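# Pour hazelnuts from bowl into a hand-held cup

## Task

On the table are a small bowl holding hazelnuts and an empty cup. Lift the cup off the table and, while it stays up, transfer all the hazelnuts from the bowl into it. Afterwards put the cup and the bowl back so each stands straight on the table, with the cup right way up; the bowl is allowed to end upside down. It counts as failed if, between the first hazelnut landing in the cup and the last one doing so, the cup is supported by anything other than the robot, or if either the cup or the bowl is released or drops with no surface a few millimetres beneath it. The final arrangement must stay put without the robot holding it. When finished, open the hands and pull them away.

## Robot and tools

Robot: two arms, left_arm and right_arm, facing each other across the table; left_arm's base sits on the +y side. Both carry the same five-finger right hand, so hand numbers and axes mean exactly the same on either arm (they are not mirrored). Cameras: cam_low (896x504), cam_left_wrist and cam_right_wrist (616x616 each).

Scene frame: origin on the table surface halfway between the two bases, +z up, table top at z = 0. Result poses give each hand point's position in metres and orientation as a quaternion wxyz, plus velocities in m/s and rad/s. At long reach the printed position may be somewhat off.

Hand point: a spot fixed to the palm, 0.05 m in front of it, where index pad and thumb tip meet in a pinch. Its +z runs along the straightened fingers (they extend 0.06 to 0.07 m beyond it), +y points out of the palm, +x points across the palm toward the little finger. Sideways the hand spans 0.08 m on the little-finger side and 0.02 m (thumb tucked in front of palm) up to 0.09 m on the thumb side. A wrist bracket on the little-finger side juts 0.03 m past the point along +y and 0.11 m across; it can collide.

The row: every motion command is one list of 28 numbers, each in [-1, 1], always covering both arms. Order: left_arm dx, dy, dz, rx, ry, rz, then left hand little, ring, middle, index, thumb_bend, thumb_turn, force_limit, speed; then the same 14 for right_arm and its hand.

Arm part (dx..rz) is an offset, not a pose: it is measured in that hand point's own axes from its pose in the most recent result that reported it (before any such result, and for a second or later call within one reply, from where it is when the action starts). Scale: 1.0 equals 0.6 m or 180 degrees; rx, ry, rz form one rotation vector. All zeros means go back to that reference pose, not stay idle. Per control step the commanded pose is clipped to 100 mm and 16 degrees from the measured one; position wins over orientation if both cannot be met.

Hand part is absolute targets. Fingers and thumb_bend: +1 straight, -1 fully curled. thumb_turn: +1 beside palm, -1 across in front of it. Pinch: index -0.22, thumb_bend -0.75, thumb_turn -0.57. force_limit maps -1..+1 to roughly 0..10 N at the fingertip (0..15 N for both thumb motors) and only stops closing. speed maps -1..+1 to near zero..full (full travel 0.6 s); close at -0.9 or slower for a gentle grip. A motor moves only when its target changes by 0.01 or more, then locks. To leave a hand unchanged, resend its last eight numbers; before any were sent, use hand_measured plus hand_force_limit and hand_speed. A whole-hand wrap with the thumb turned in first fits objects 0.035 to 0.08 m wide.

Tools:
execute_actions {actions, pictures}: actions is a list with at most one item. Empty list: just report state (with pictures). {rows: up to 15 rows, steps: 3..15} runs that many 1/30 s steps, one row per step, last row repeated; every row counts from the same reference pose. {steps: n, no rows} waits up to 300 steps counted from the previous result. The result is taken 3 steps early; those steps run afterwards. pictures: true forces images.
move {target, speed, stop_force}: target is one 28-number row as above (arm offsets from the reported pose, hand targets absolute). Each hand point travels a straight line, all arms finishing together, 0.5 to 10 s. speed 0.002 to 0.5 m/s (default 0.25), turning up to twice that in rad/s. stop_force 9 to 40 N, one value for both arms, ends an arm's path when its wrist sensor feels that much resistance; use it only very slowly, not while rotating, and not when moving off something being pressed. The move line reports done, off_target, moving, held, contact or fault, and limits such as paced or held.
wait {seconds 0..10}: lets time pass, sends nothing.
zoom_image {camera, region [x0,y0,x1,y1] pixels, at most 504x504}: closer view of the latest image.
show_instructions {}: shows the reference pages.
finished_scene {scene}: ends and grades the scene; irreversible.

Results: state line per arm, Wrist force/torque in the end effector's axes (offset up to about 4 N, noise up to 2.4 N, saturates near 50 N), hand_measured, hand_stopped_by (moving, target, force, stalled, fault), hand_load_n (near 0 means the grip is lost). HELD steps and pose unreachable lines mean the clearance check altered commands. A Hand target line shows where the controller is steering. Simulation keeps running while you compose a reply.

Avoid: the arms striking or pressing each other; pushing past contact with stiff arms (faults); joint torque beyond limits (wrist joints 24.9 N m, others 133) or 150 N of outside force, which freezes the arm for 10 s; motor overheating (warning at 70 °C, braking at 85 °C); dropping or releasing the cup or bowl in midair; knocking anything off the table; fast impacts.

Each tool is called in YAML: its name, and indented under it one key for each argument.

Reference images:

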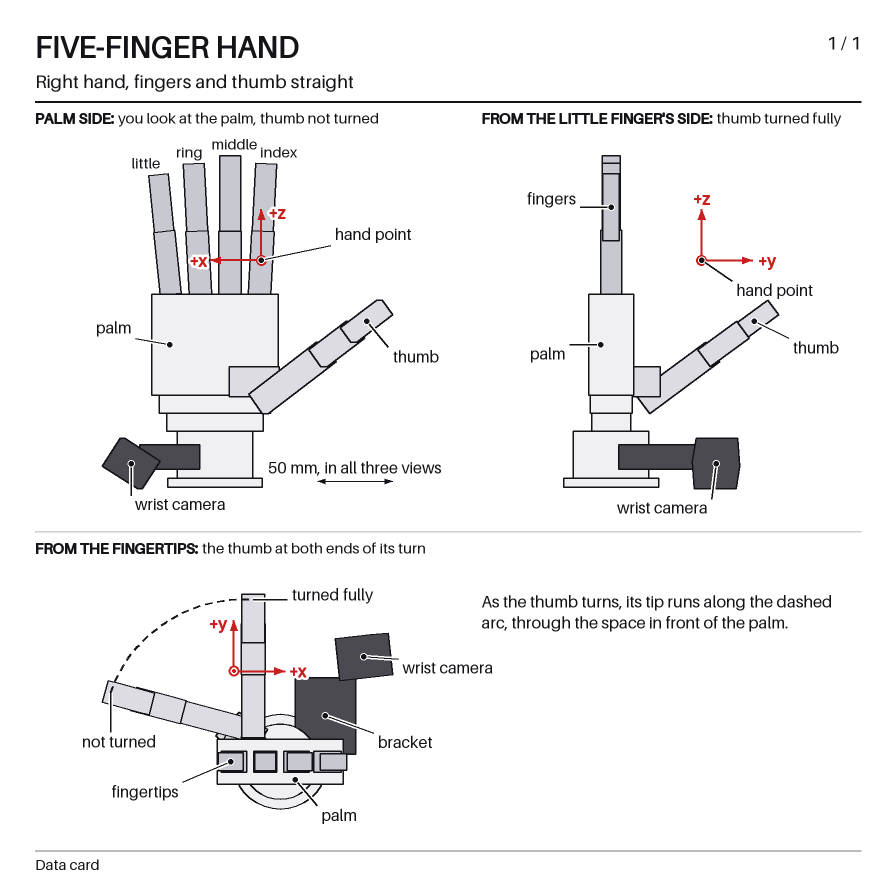

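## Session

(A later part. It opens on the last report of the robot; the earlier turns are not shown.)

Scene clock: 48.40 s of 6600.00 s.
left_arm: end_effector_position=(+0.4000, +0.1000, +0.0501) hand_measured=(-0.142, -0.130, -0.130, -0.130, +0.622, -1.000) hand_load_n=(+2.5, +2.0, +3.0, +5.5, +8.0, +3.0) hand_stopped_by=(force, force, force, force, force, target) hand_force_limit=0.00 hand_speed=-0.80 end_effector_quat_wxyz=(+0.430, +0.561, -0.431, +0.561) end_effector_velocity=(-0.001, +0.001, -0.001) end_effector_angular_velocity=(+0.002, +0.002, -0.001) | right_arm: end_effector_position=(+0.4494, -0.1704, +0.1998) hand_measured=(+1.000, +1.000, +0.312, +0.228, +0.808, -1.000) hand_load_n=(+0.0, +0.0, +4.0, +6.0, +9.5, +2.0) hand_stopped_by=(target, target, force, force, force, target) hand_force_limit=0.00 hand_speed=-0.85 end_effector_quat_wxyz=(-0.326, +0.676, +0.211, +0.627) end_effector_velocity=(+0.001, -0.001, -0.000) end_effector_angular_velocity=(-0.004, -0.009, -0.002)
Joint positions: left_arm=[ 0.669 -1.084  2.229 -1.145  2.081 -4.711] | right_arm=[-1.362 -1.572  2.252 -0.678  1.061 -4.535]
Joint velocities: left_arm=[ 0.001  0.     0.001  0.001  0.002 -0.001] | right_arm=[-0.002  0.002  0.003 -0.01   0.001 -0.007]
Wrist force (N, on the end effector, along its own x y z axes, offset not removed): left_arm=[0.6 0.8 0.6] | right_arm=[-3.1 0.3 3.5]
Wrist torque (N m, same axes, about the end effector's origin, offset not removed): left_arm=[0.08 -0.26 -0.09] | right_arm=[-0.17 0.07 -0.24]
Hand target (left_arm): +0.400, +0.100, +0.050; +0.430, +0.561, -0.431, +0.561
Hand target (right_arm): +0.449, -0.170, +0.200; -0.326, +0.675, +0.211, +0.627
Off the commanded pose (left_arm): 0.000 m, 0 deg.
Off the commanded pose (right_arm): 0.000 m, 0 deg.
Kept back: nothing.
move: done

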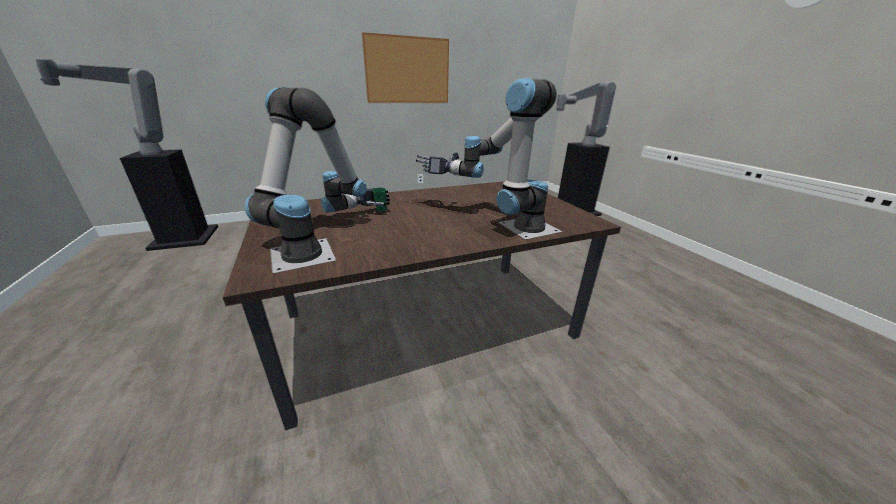

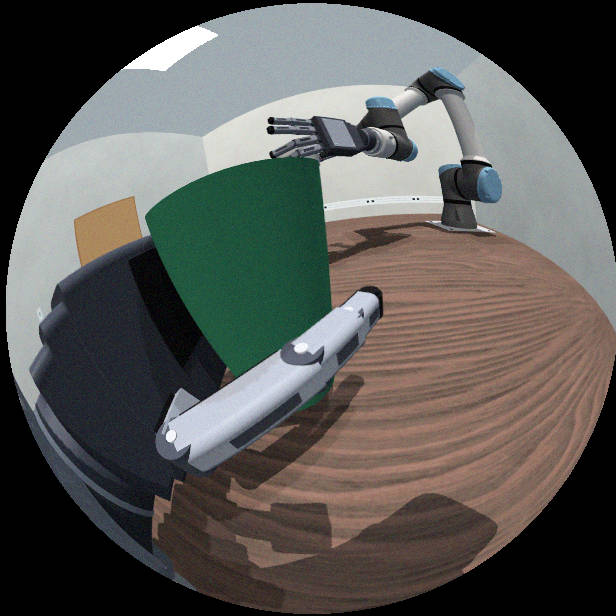

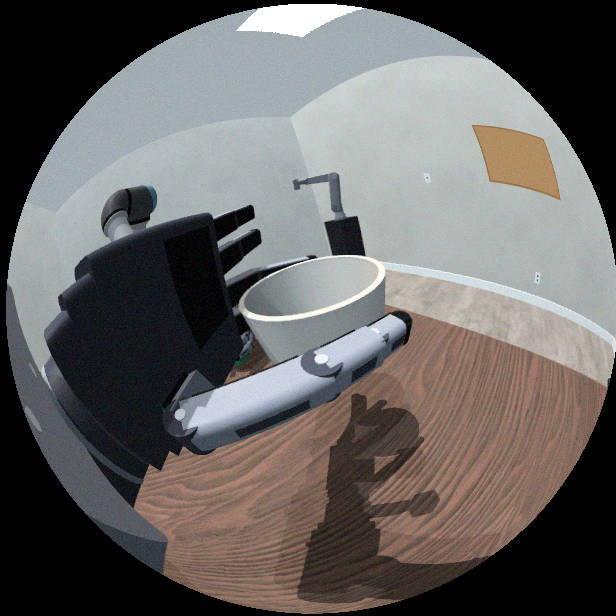

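move:
  target: [-0.0167,0,0,0,0,0,-0.5,-0.5,-0.5,-0.5,0.3,-1,0,-0.8,-0.2923,0.0523,0.001,0,0,0,1,1,-0.3,-0.3,0.5,-1,0,-0.85]
  speed: 0.2

move:
  target: [0,0,0,0,0,0,-0.5,-0.5,-0.5,-0.5,0.3,-1,0,-0.8,-0.0165,0.003,0,0,0,0,1,1,-0.3,-0.3,0.5,-1,0,-0.85]
  speed: 0.008
  stop_force: 9

Scene clock: 50.13 s of 6600.00 s.
left_arm: end_effector_position=(+0.4000, +0.1000, +0.0400) hand_measured=(-0.142, -0.130, -0.130, -0.130, +0.622, -1.000) hand_load_n=(+2.5, +2.0, +3.0, +5.5, +8.0, +3.0) hand_stopped_by=(force, force, force, force, force, target) hand_force_limit=0.00 hand_speed=-0.80 end_effector_quat_wxyz=(+0.430, +0.561, -0.431, +0.561) end_effector_velocity=(+0.000, +0.000, -0.000) end_effector_angular_velocity=(+0.000, +0.000, +0.001) | right_arm: end_effector_position=(+0.4496, -0.1702, +0.0218) hand_measured=(+1.000, +1.000, +0.312, +0.228, +0.808, -1.000) hand_load_n=(+0.0, +0.0, +4.0, +6.0, +9.5, +2.0) hand_stopped_by=(target, target, force, force, force, target) hand_force_limit=0.00 hand_speed=-0.85 end_effector_quat_wxyz=(-0.326, +0.676, +0.211, +0.627) end_effector_velocity=(+0.001, +0.000, -0.001) end_effector_angular_velocity=(+0.003, -0.003, -0.001)
Joint positions: left_arm=[ 0.669 -1.056  2.23  -1.173  2.081 -4.711] | right_arm=[-1.361 -1.092  2.381 -1.287  1.062 -4.536]
Joint velocities: left_arm=[ 0.     0.001  0.    -0.001 -0.    -0.   ] | right_arm=[-0.     0.007 -0.001 -0.011  0.001  0.002]
Wrist force (N, on the end effector, along its own x y z axes, offset not removed): left_arm=[0.5 1.0 0.2] | right_arm=[-1.7 -0.7 0.0]
Wrist torque (N m, same axes, about the end effector's origin, offset not removed): left_arm=[0.22 -0.38 0.01] | right_arm=[-0.20 -0.01 -0.11]
Hand target (left_arm): +0.400, +0.100, +0.040; +0.430, +0.561, -0.431, +0.561
Hand target (right_arm): +0.450, -0.170, +0.022; -0.326, +0.676, +0.211, +0.627
Off the commanded pose (left_arm): 0.000 m, 0 deg.
Off the commanded pose (right_arm): 0.000 m, 0 deg.
Kept back: nothing.
move: done

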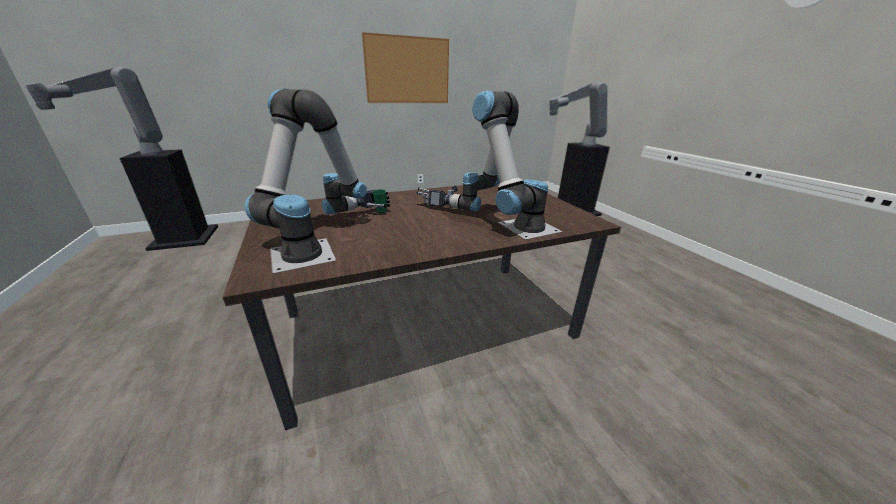

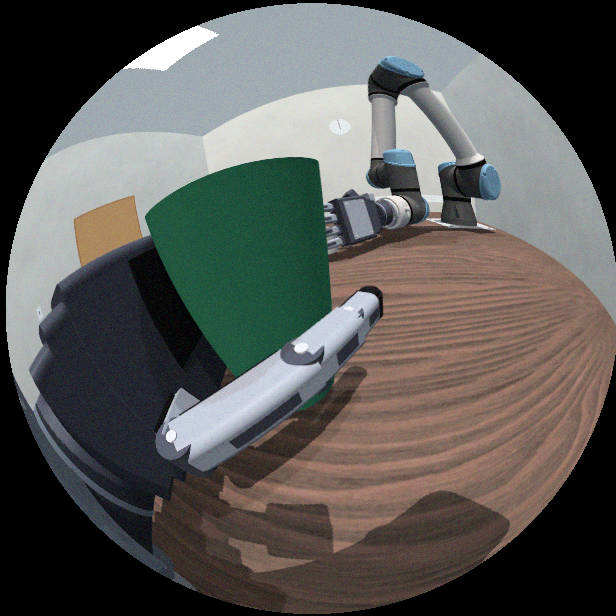

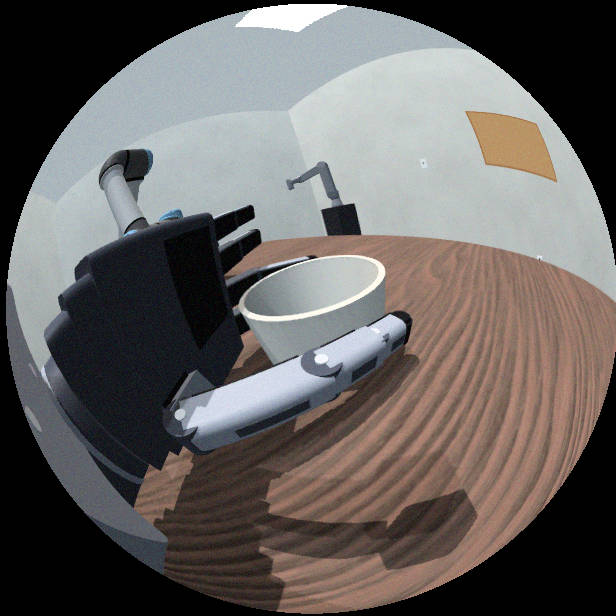

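Scene clock: 51.63 s of 6600.00 s.
left_arm: end_effector_position=(+0.4000, +0.1000, +0.0400) hand_measured=(-0.142, -0.130, -0.130, -0.130, +0.622, -1.000) hand_load_n=(+2.5, +2.0, +3.0, +5.5, +8.0, +3.0) hand_stopped_by=(force, force, force, force, force, target) hand_force_limit=0.00 hand_speed=-0.80 end_effector_quat_wxyz=(+0.430, +0.561, -0.431, +0.561) end_effector_velocity=(+0.001, +0.000, -0.000) end_effector_angular_velocity=(+0.000, -0.000, +0.002) | right_arm: end_effector_position=(+0.4496, -0.1701, +0.0128) hand_measured=(+1.000, +1.000, +0.312, +0.228, +0.808, -1.000) hand_load_n=(+0.0, +0.0, +5.5, +5.0, +9.0, -3.5) hand_stopped_by=(target, target, force, force, force, target) hand_force_limit=0.00 hand_speed=-0.85 end_effector_quat_wxyz=(-0.326, +0.676, +0.211, +0.627) end_effector_velocity=(-0.000, -0.000, +0.002) end_effector_angular_velocity=(+0.000, +0.002, -0.000)
Joint positions: left_arm=[ 0.669 -1.056  2.23  -1.173  2.081 -4.711] | right_arm=[-1.361 -1.062  2.381 -1.317  1.062 -4.536]
Joint velocities: left_arm=[ 0.001  0.001 -0.     0.    -0.001  0.   ] | right_arm=[ 0.    -0.008  0.     0.009  0.     0.001]
Wrist force (N, on the end effector, along its own x y z axes, offset not removed): left_arm=[0.0 0.5 -0.8] | right_arm=[3.5 -3.7 0.2]
Wrist torque (N m, same axes, about the end effector's origin, offset not removed): left_arm=[0.25 -0.10 -0.18] | right_arm=[-0.20 -0.13 -0.42]
Hand target (left_arm): +0.400, +0.100, +0.040; +0.430, +0.561, -0.431, +0.561
Hand target (right_arm): +0.450, -0.170, +0.013; -0.326, +0.676, +0.211, +0.627
Off the commanded pose (left_arm): 0.000 m, 0 deg.
Off the commanded pose (right_arm): 0.001 m, 0 deg.
Kept back: nothing.
move: contact (right_arm)

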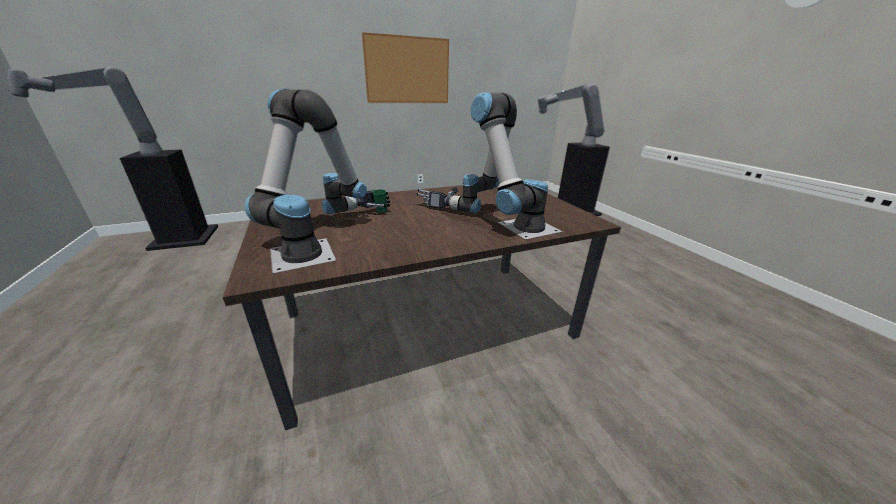

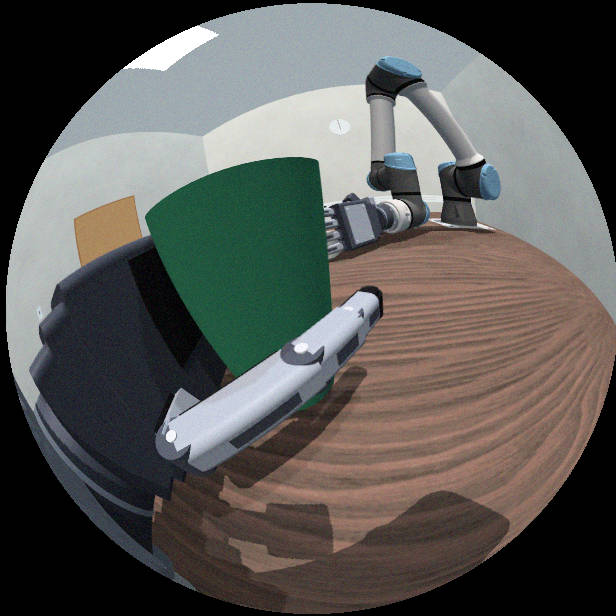

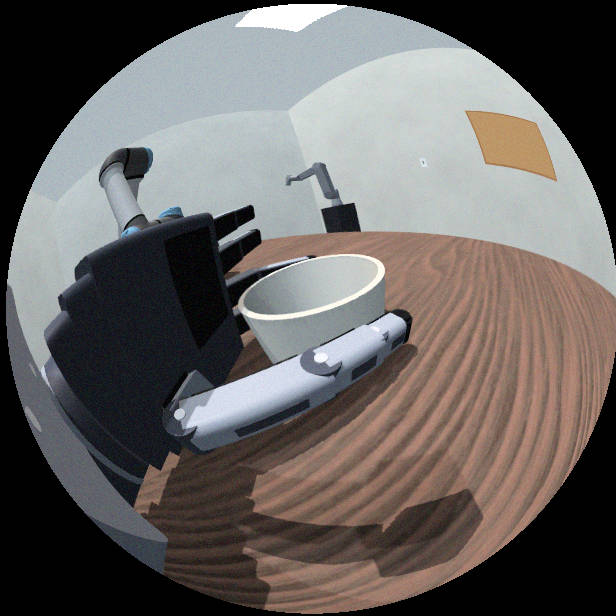

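move:
  target: [-0.02,0,0,0,0,0,-0.5,-0.5,-0.5,-0.5,0.3,-1,0,-0.8,0,0,0,0,0,0,1,1,1,1,1,-1,0,-0.5]
  speed: 0.008
  stop_force: 9

Scene clock: 53.60 s of 6600.00 s.
left_arm: end_effector_position=(+0.4000, +0.1000, +0.0282) hand_measured=(-0.142, -0.130, -0.130, -0.130, +0.620, -1.000) hand_load_n=(+2.5, +1.5, +1.0, +2.0, +4.0, -1.0) hand_stopped_by=(force, force, force, force, force, target) hand_force_limit=0.00 hand_speed=-0.80 end_effector_quat_wxyz=(+0.430, +0.561, -0.431, +0.561) end_effector_velocity=(-0.000, +0.000, -0.002) end_effector_angular_velocity=(+0.001, -0.000, -0.000) | right_arm: end_effector_position=(+0.4496, -0.1701, +0.0128) hand_measured=(+1.000, +1.000, +1.000, +1.000, +1.000, -1.000) hand_load_n=(+0.0, +0.0, +0.0, +0.0, +0.0, +0.0) hand_stopped_by=(target, target, target, target, target, target) hand_force_limit=0.00 hand_speed=-0.50 end_effector_quat_wxyz=(-0.326, +0.676, +0.211, +0.627) end_effector_velocity=(+0.000, +0.000, +0.001) end_effector_angular_velocity=(+0.001, -0.003, -0.000)
Joint positions: left_arm=[ 0.669 -1.024  2.23  -1.206  2.081 -4.711] | right_arm=[-1.361 -1.062  2.381 -1.317  1.062 -4.536]
Joint velocities: left_arm=[ 0.     0.006  0.    -0.005  0.     0.001] | right_arm=[ 0.    -0.002  0.    -0.001  0.     0.001]
Wrist force (N, on the end effector, along its own x y z axes, offset not removed): left_arm=[9.9 5.2 1.3] | right_arm=[-1.7 -0.7 0.4]
Wrist torque (N m, same axes, about the end effector's origin, offset not removed): left_arm=[0.45 -0.67 0.19] | right_arm=[-0.13 0.19 -0.19]
Hand target (left_arm): +0.400, +0.100, +0.028; +0.430, +0.561, -0.431, +0.561
Hand target (right_arm): +0.450, -0.170, +0.013; -0.326, +0.676, +0.211, +0.627
Off the commanded pose (left_arm): 0.000 m, 0 deg.
Off the commanded pose (right_arm): 0.000 m, 0 deg.
Kept back: nothing.
move: done

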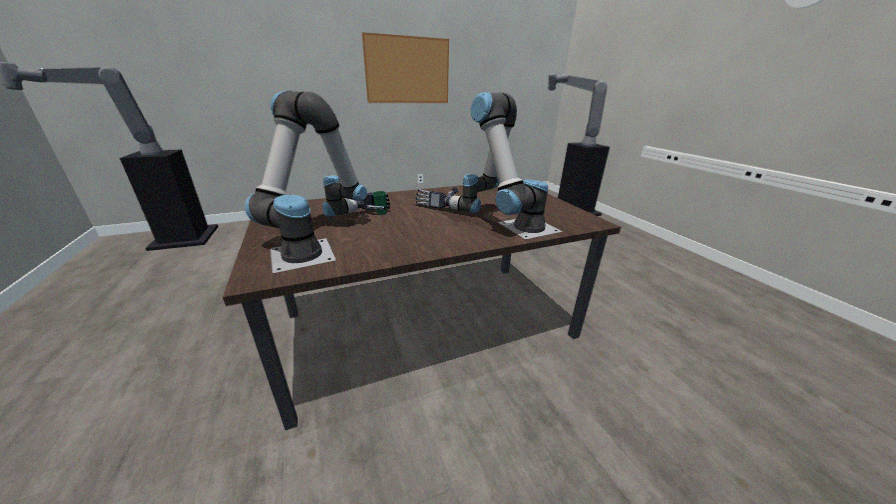

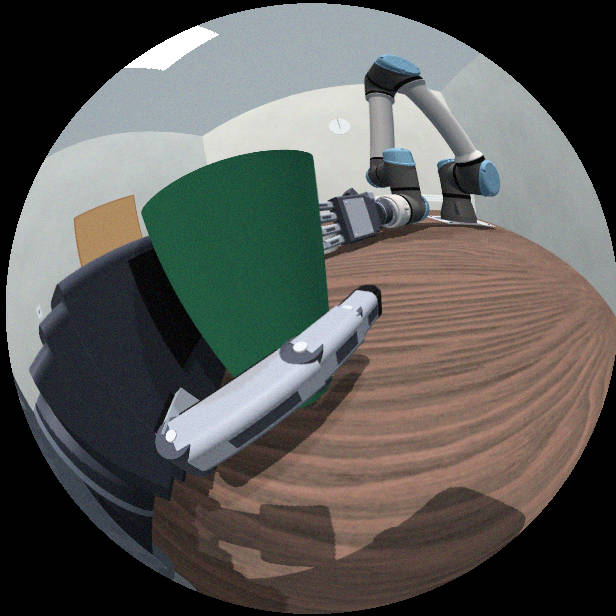

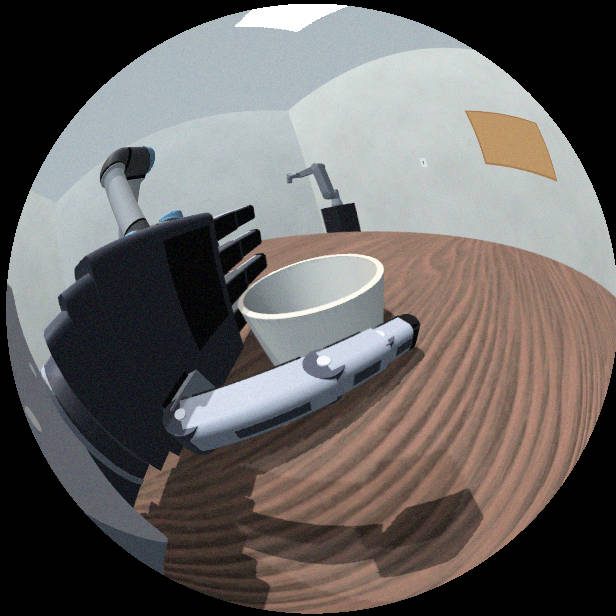

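Cup is down. Open left hand while right backs off.

move:
  target: [0,0,0,0,0,0,1,1,1,1,1,-1,0,-0.5,0.01,-0.015,-0.05,0,0,0,1,1,1,1,1,-1,0,-0.5]
  speed: 0.05

move:
  target: [0.03,-0.04,-0.2,0,0,0,1,1,1,1,1,-1,0,-0.5,0.25,-0.045,-0.06,0,0,0,1,1,1,1,1,-1,0,-0.5]
  speed: 0.15

Scene clock: 55.50 s of 6600.00 s.
left_arm: end_effector_position=(+0.4000, +0.1000, +0.0282) hand_measured=(+1.000, +1.000, +1.000, +1.000, +1.000, -1.000) hand_load_n=(+0.0, +0.0, +0.0, +0.0, +0.0, +0.0) hand_stopped_by=(target, target, target, target, target, target) hand_force_limit=0.00 hand_speed=-0.50 end_effector_quat_wxyz=(+0.430, +0.561, -0.431, +0.561) end_effector_velocity=(-0.000, -0.000, +0.000) end_effector_angular_velocity=(+0.000, +0.001, +0.000) | right_arm: end_effector_position=(+0.4228, -0.1858, +0.0204) hand_measured=(+1.000, +1.000, +1.000, +1.000, +1.000, -1.000) hand_load_n=(+0.0, +0.0, +0.0, +0.0, +0.0, +0.0) hand_stopped_by=(target, target, target, target, target, target) hand_force_limit=0.00 hand_speed=-0.50 end_effector_quat_wxyz=(-0.326, +0.676, +0.211, +0.627) end_effector_velocity=(-0.000, -0.000, -0.000) end_effector_angular_velocity=(+0.000, +0.001, -0.000)
Joint positions: left_arm=[ 0.669 -1.024  2.23  -1.206  2.081 -4.711] | right_arm=[-1.39  -1.117  2.47  -1.351  1.033 -4.536]
Joint velocities: left_arm=[-0.    -0.001  0.     0.001 -0.001 -0.   ] | right_arm=[ 0.    -0.     0.     0.001  0.     0.   ]
Wrist force (N, on the end effector, along its own x y z axes, offset not removed): left_arm=[1.2 1.0 -0.5] | right_arm=[-0.8 0.1 -1.1]
Wrist torque (N m, same axes, about the end effector's origin, offset not removed): left_arm=[0.18 -0.18 -0.01] | right_arm=[0.09 0.06 -0.16]
Hand target (left_arm): +0.400, +0.100, +0.028; +0.430, +0.561, -0.431, +0.561
Hand target (right_arm): +0.423, -0.186, +0.020; -0.326, +0.676, +0.211, +0.627
Off the commanded pose (left_arm): 0.000 m, 0 deg.
Off the commanded pose (right_arm): 0.000 m, 0 deg.
Kept back: nothing.
move: done

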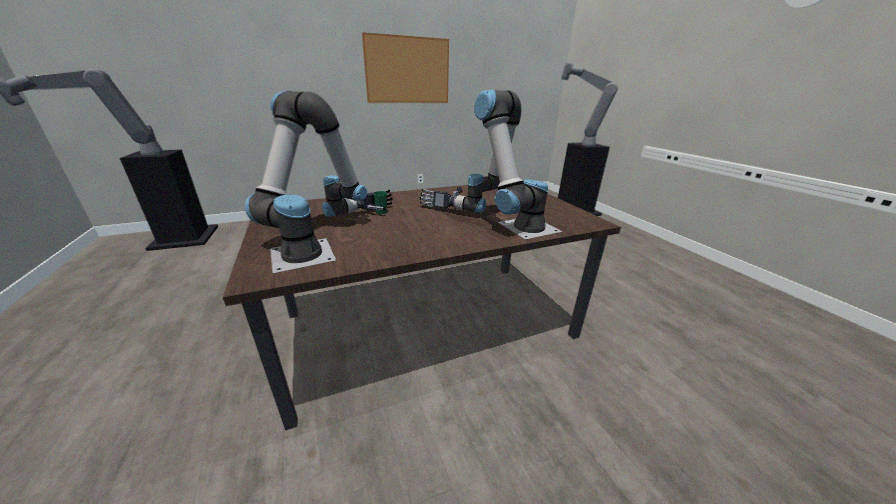

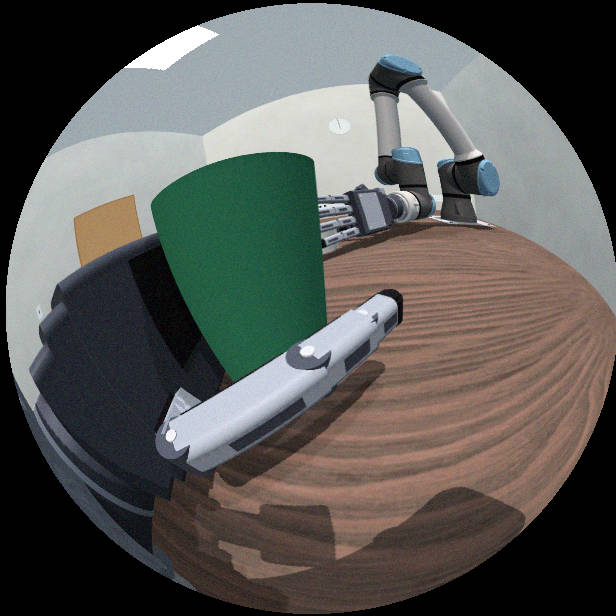

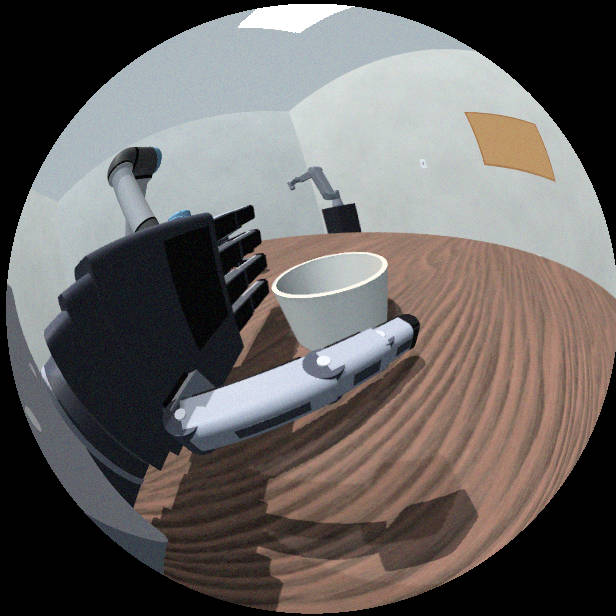

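Scene clock: 57.10 s of 6600.00 s.
left_arm: end_effector_position=(+0.3946, +0.1782, +0.0394) hand_measured=(+1.000, +1.000, +1.000, +1.000, +1.000, -1.000) hand_load_n=(+0.0, +0.0, +0.0, +0.0, +0.0, +0.0) hand_stopped_by=(target, target, target, target, target, target) hand_force_limit=0.00 hand_speed=-0.50 end_effector_quat_wxyz=(+0.430, +0.561, -0.431, +0.561) end_effector_velocity=(+0.000, +0.000, -0.000) end_effector_angular_velocity=(+0.000, -0.001, +0.001) | right_arm: end_effector_position=(+0.3974, -0.2109, +0.1728) hand_measured=(+1.000, +1.000, +1.000, +1.000, +1.000, -1.000) hand_load_n=(+0.0, +0.0, +0.0, +0.0, +0.0, +0.0) hand_stopped_by=(target, target, target, target, target, target) hand_force_limit=0.00 hand_speed=-0.50 end_effector_quat_wxyz=(-0.326, +0.675, +0.211, +0.627) end_effector_velocity=(-0.001, -0.001, +0.002) end_effector_angular_velocity=(-0.002, +0.003, +0.001)
Joint positions: left_arm=[ 0.83  -1.093  2.323 -1.23   2.241 -4.711] | right_arm=[-1.467 -1.696  2.457 -0.759  0.956 -4.536]
Joint velocities: left_arm=[ 0.001  0.001  0.    -0.001 -0.     0.   ] | right_arm=[-0.002 -0.008 -0.003  0.015 -0.003 -0.002]
Wrist force (N, on the end effector, along its own x y z axes, offset not removed): left_arm=[5.0 2.9 -0.4] | right_arm=[-1.5 0.2 0.4]
Wrist torque (N m, same axes, about the end effector's origin, offset not removed): left_arm=[0.48 -0.80 0.22] | right_arm=[0.08 0.09 -0.24]
Hand target (left_arm): +0.395, +0.178, +0.039; +0.430, +0.561, -0.431, +0.561
Hand target (right_arm): +0.397, -0.211, +0.173; -0.326, +0.676, +0.211, +0.627
Off the commanded pose (left_arm): 0.045 m, 0 deg.
Off the commanded pose (right_arm): 0.000 m, 0 deg.
Kept back: nothing.
move: held (left_arm); limits=held; held on 22 of 48 steps (left_arm), including the last (left_arm)
pose unreachable (left arm): on one or more control steps of this call this arm could not follow its commanded pose, so it was not sent that pose on those steps. On the call's last step it was still not sent that pose. It may still have moved: this result reports where it is.
cause: the commanded pose would bring two parts of the arm too close to each other (joints 4 (wrist 1) to 6 (wrist 3) lie between them).

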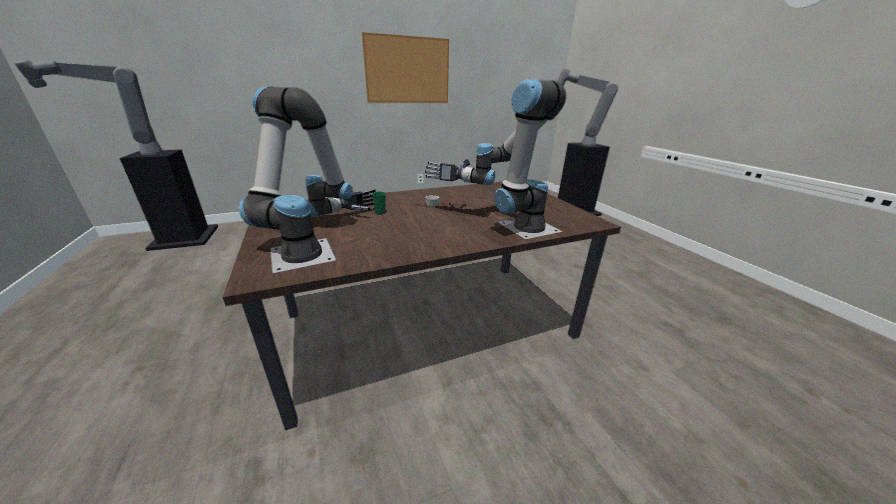

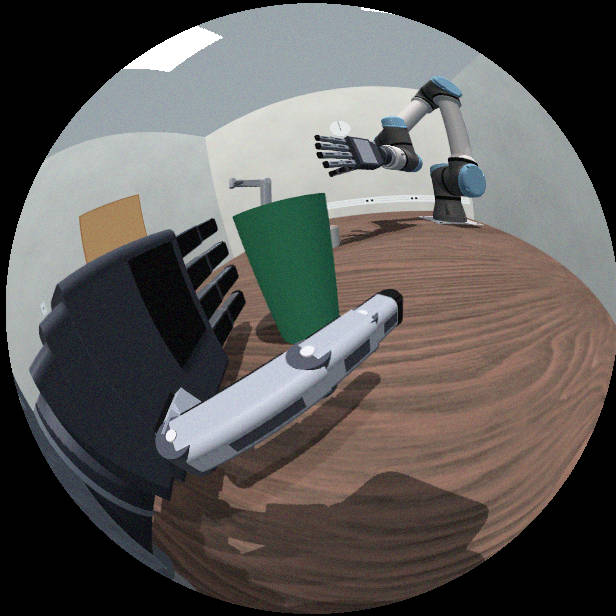

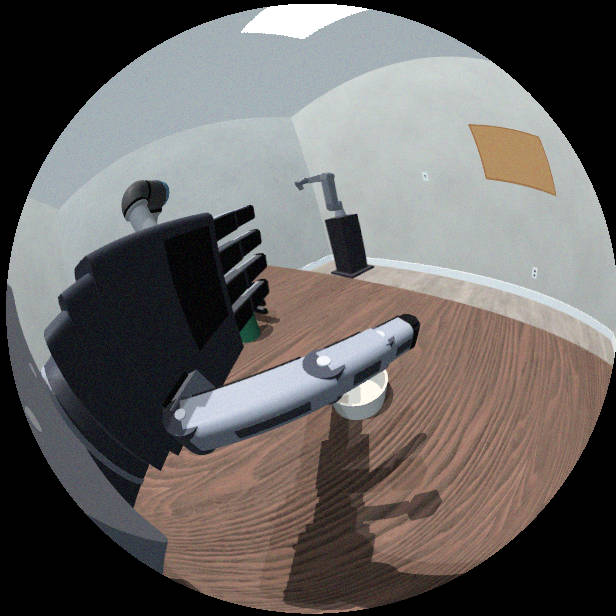

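move:
  target: [0.3,-0.03,-0.05,0.1,0,0,1,1,1,1,1,-1,0,-0.5,0.08,0,0,0,0,0,1,1,1,1,1,-1,0,-0.5]
  speed: 0.25

Scene clock: 61.30 s of 6600.00 s.
left_arm: end_effector_position=(+0.4040, +0.2117, +0.2191) hand_measured=(+1.000, +1.000, +1.000, +1.000, +1.000, -1.000) hand_load_n=(+0.0, +0.0, +0.0, +0.0, +0.0, +0.0) hand_stopped_by=(target, target, target, target, target, target) hand_force_limit=0.00 hand_speed=-0.50 end_effector_quat_wxyz=(+0.337, +0.621, -0.338, +0.621) end_effector_velocity=(+0.000, +0.000, +0.002) end_effector_angular_velocity=(+0.006, +0.002, +0.007) | right_arm: end_effector_position=(+0.4034, -0.2168, +0.2200) hand_measured=(+1.000, +1.000, +1.000, +1.000, +1.000, -1.000) hand_load_n=(+0.0, +0.0, +0.0, +0.0, +0.0, +0.0) hand_stopped_by=(target, target, target, target, target, target) hand_force_limit=0.00 hand_speed=-0.50 end_effector_quat_wxyz=(-0.326, +0.675, +0.211, +0.627) end_effector_velocity=(+0.000, +0.000, +0.000) end_effector_angular_velocity=(+0.001, +0.000, +0.001)
Joint positions: left_arm=[ 0.726 -1.735  2.369 -0.634  1.824 -4.712] | right_arm=[-1.496 -1.798  2.38  -0.58   0.927 -4.536]
Joint velocities: left_arm=[-0.006 -0.01  -0.004  0.021 -0.013  0.003] | right_arm=[ 0.     0.    -0.001  0.    -0.001  0.001]
Wrist force (N, on the end effector, along its own x y z axes, offset not removed): left_arm=[1.9 3.2 -0.8] | right_arm=[-0.8 0.6 2.2]
Wrist torque (N m, same axes, about the end effector's origin, offset not removed): left_arm=[0.55 -0.33 0.12] | right_arm=[-0.01 0.01 -0.16]
Hand target (left_arm): +0.404, +0.212, +0.219; +0.337, +0.621, -0.338, +0.621
Hand target (right_arm): +0.403, -0.217, +0.220; -0.326, +0.675, +0.211, +0.627
Off the commanded pose (left_arm): 0.000 m, 0 deg.
Off the commanded pose (right_arm): 0.000 m, 0 deg.
Kept back: nothing.
move: done; limits=paced

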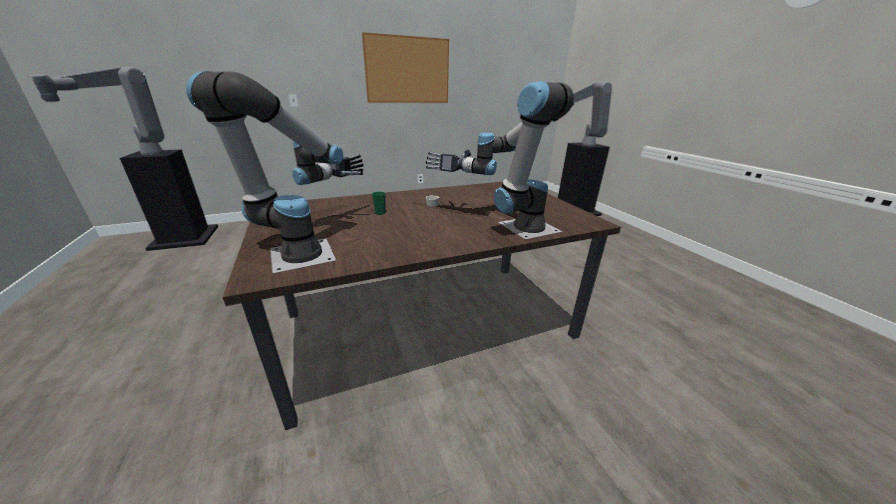

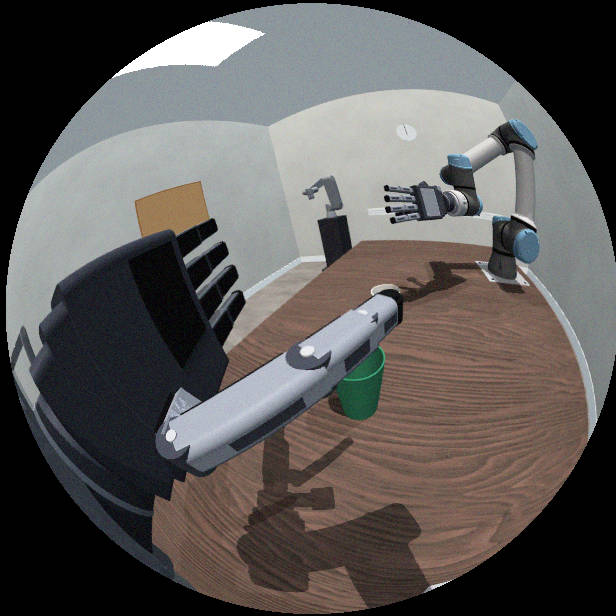

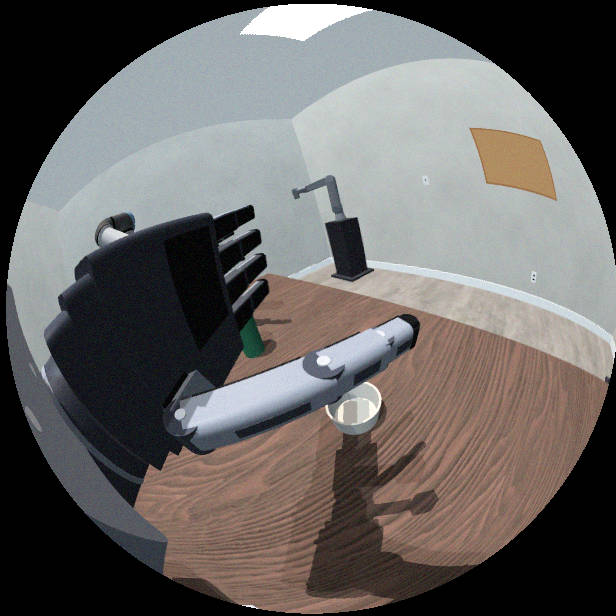

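finished_scene:
  scene: 1

The scene is finished: the task was done.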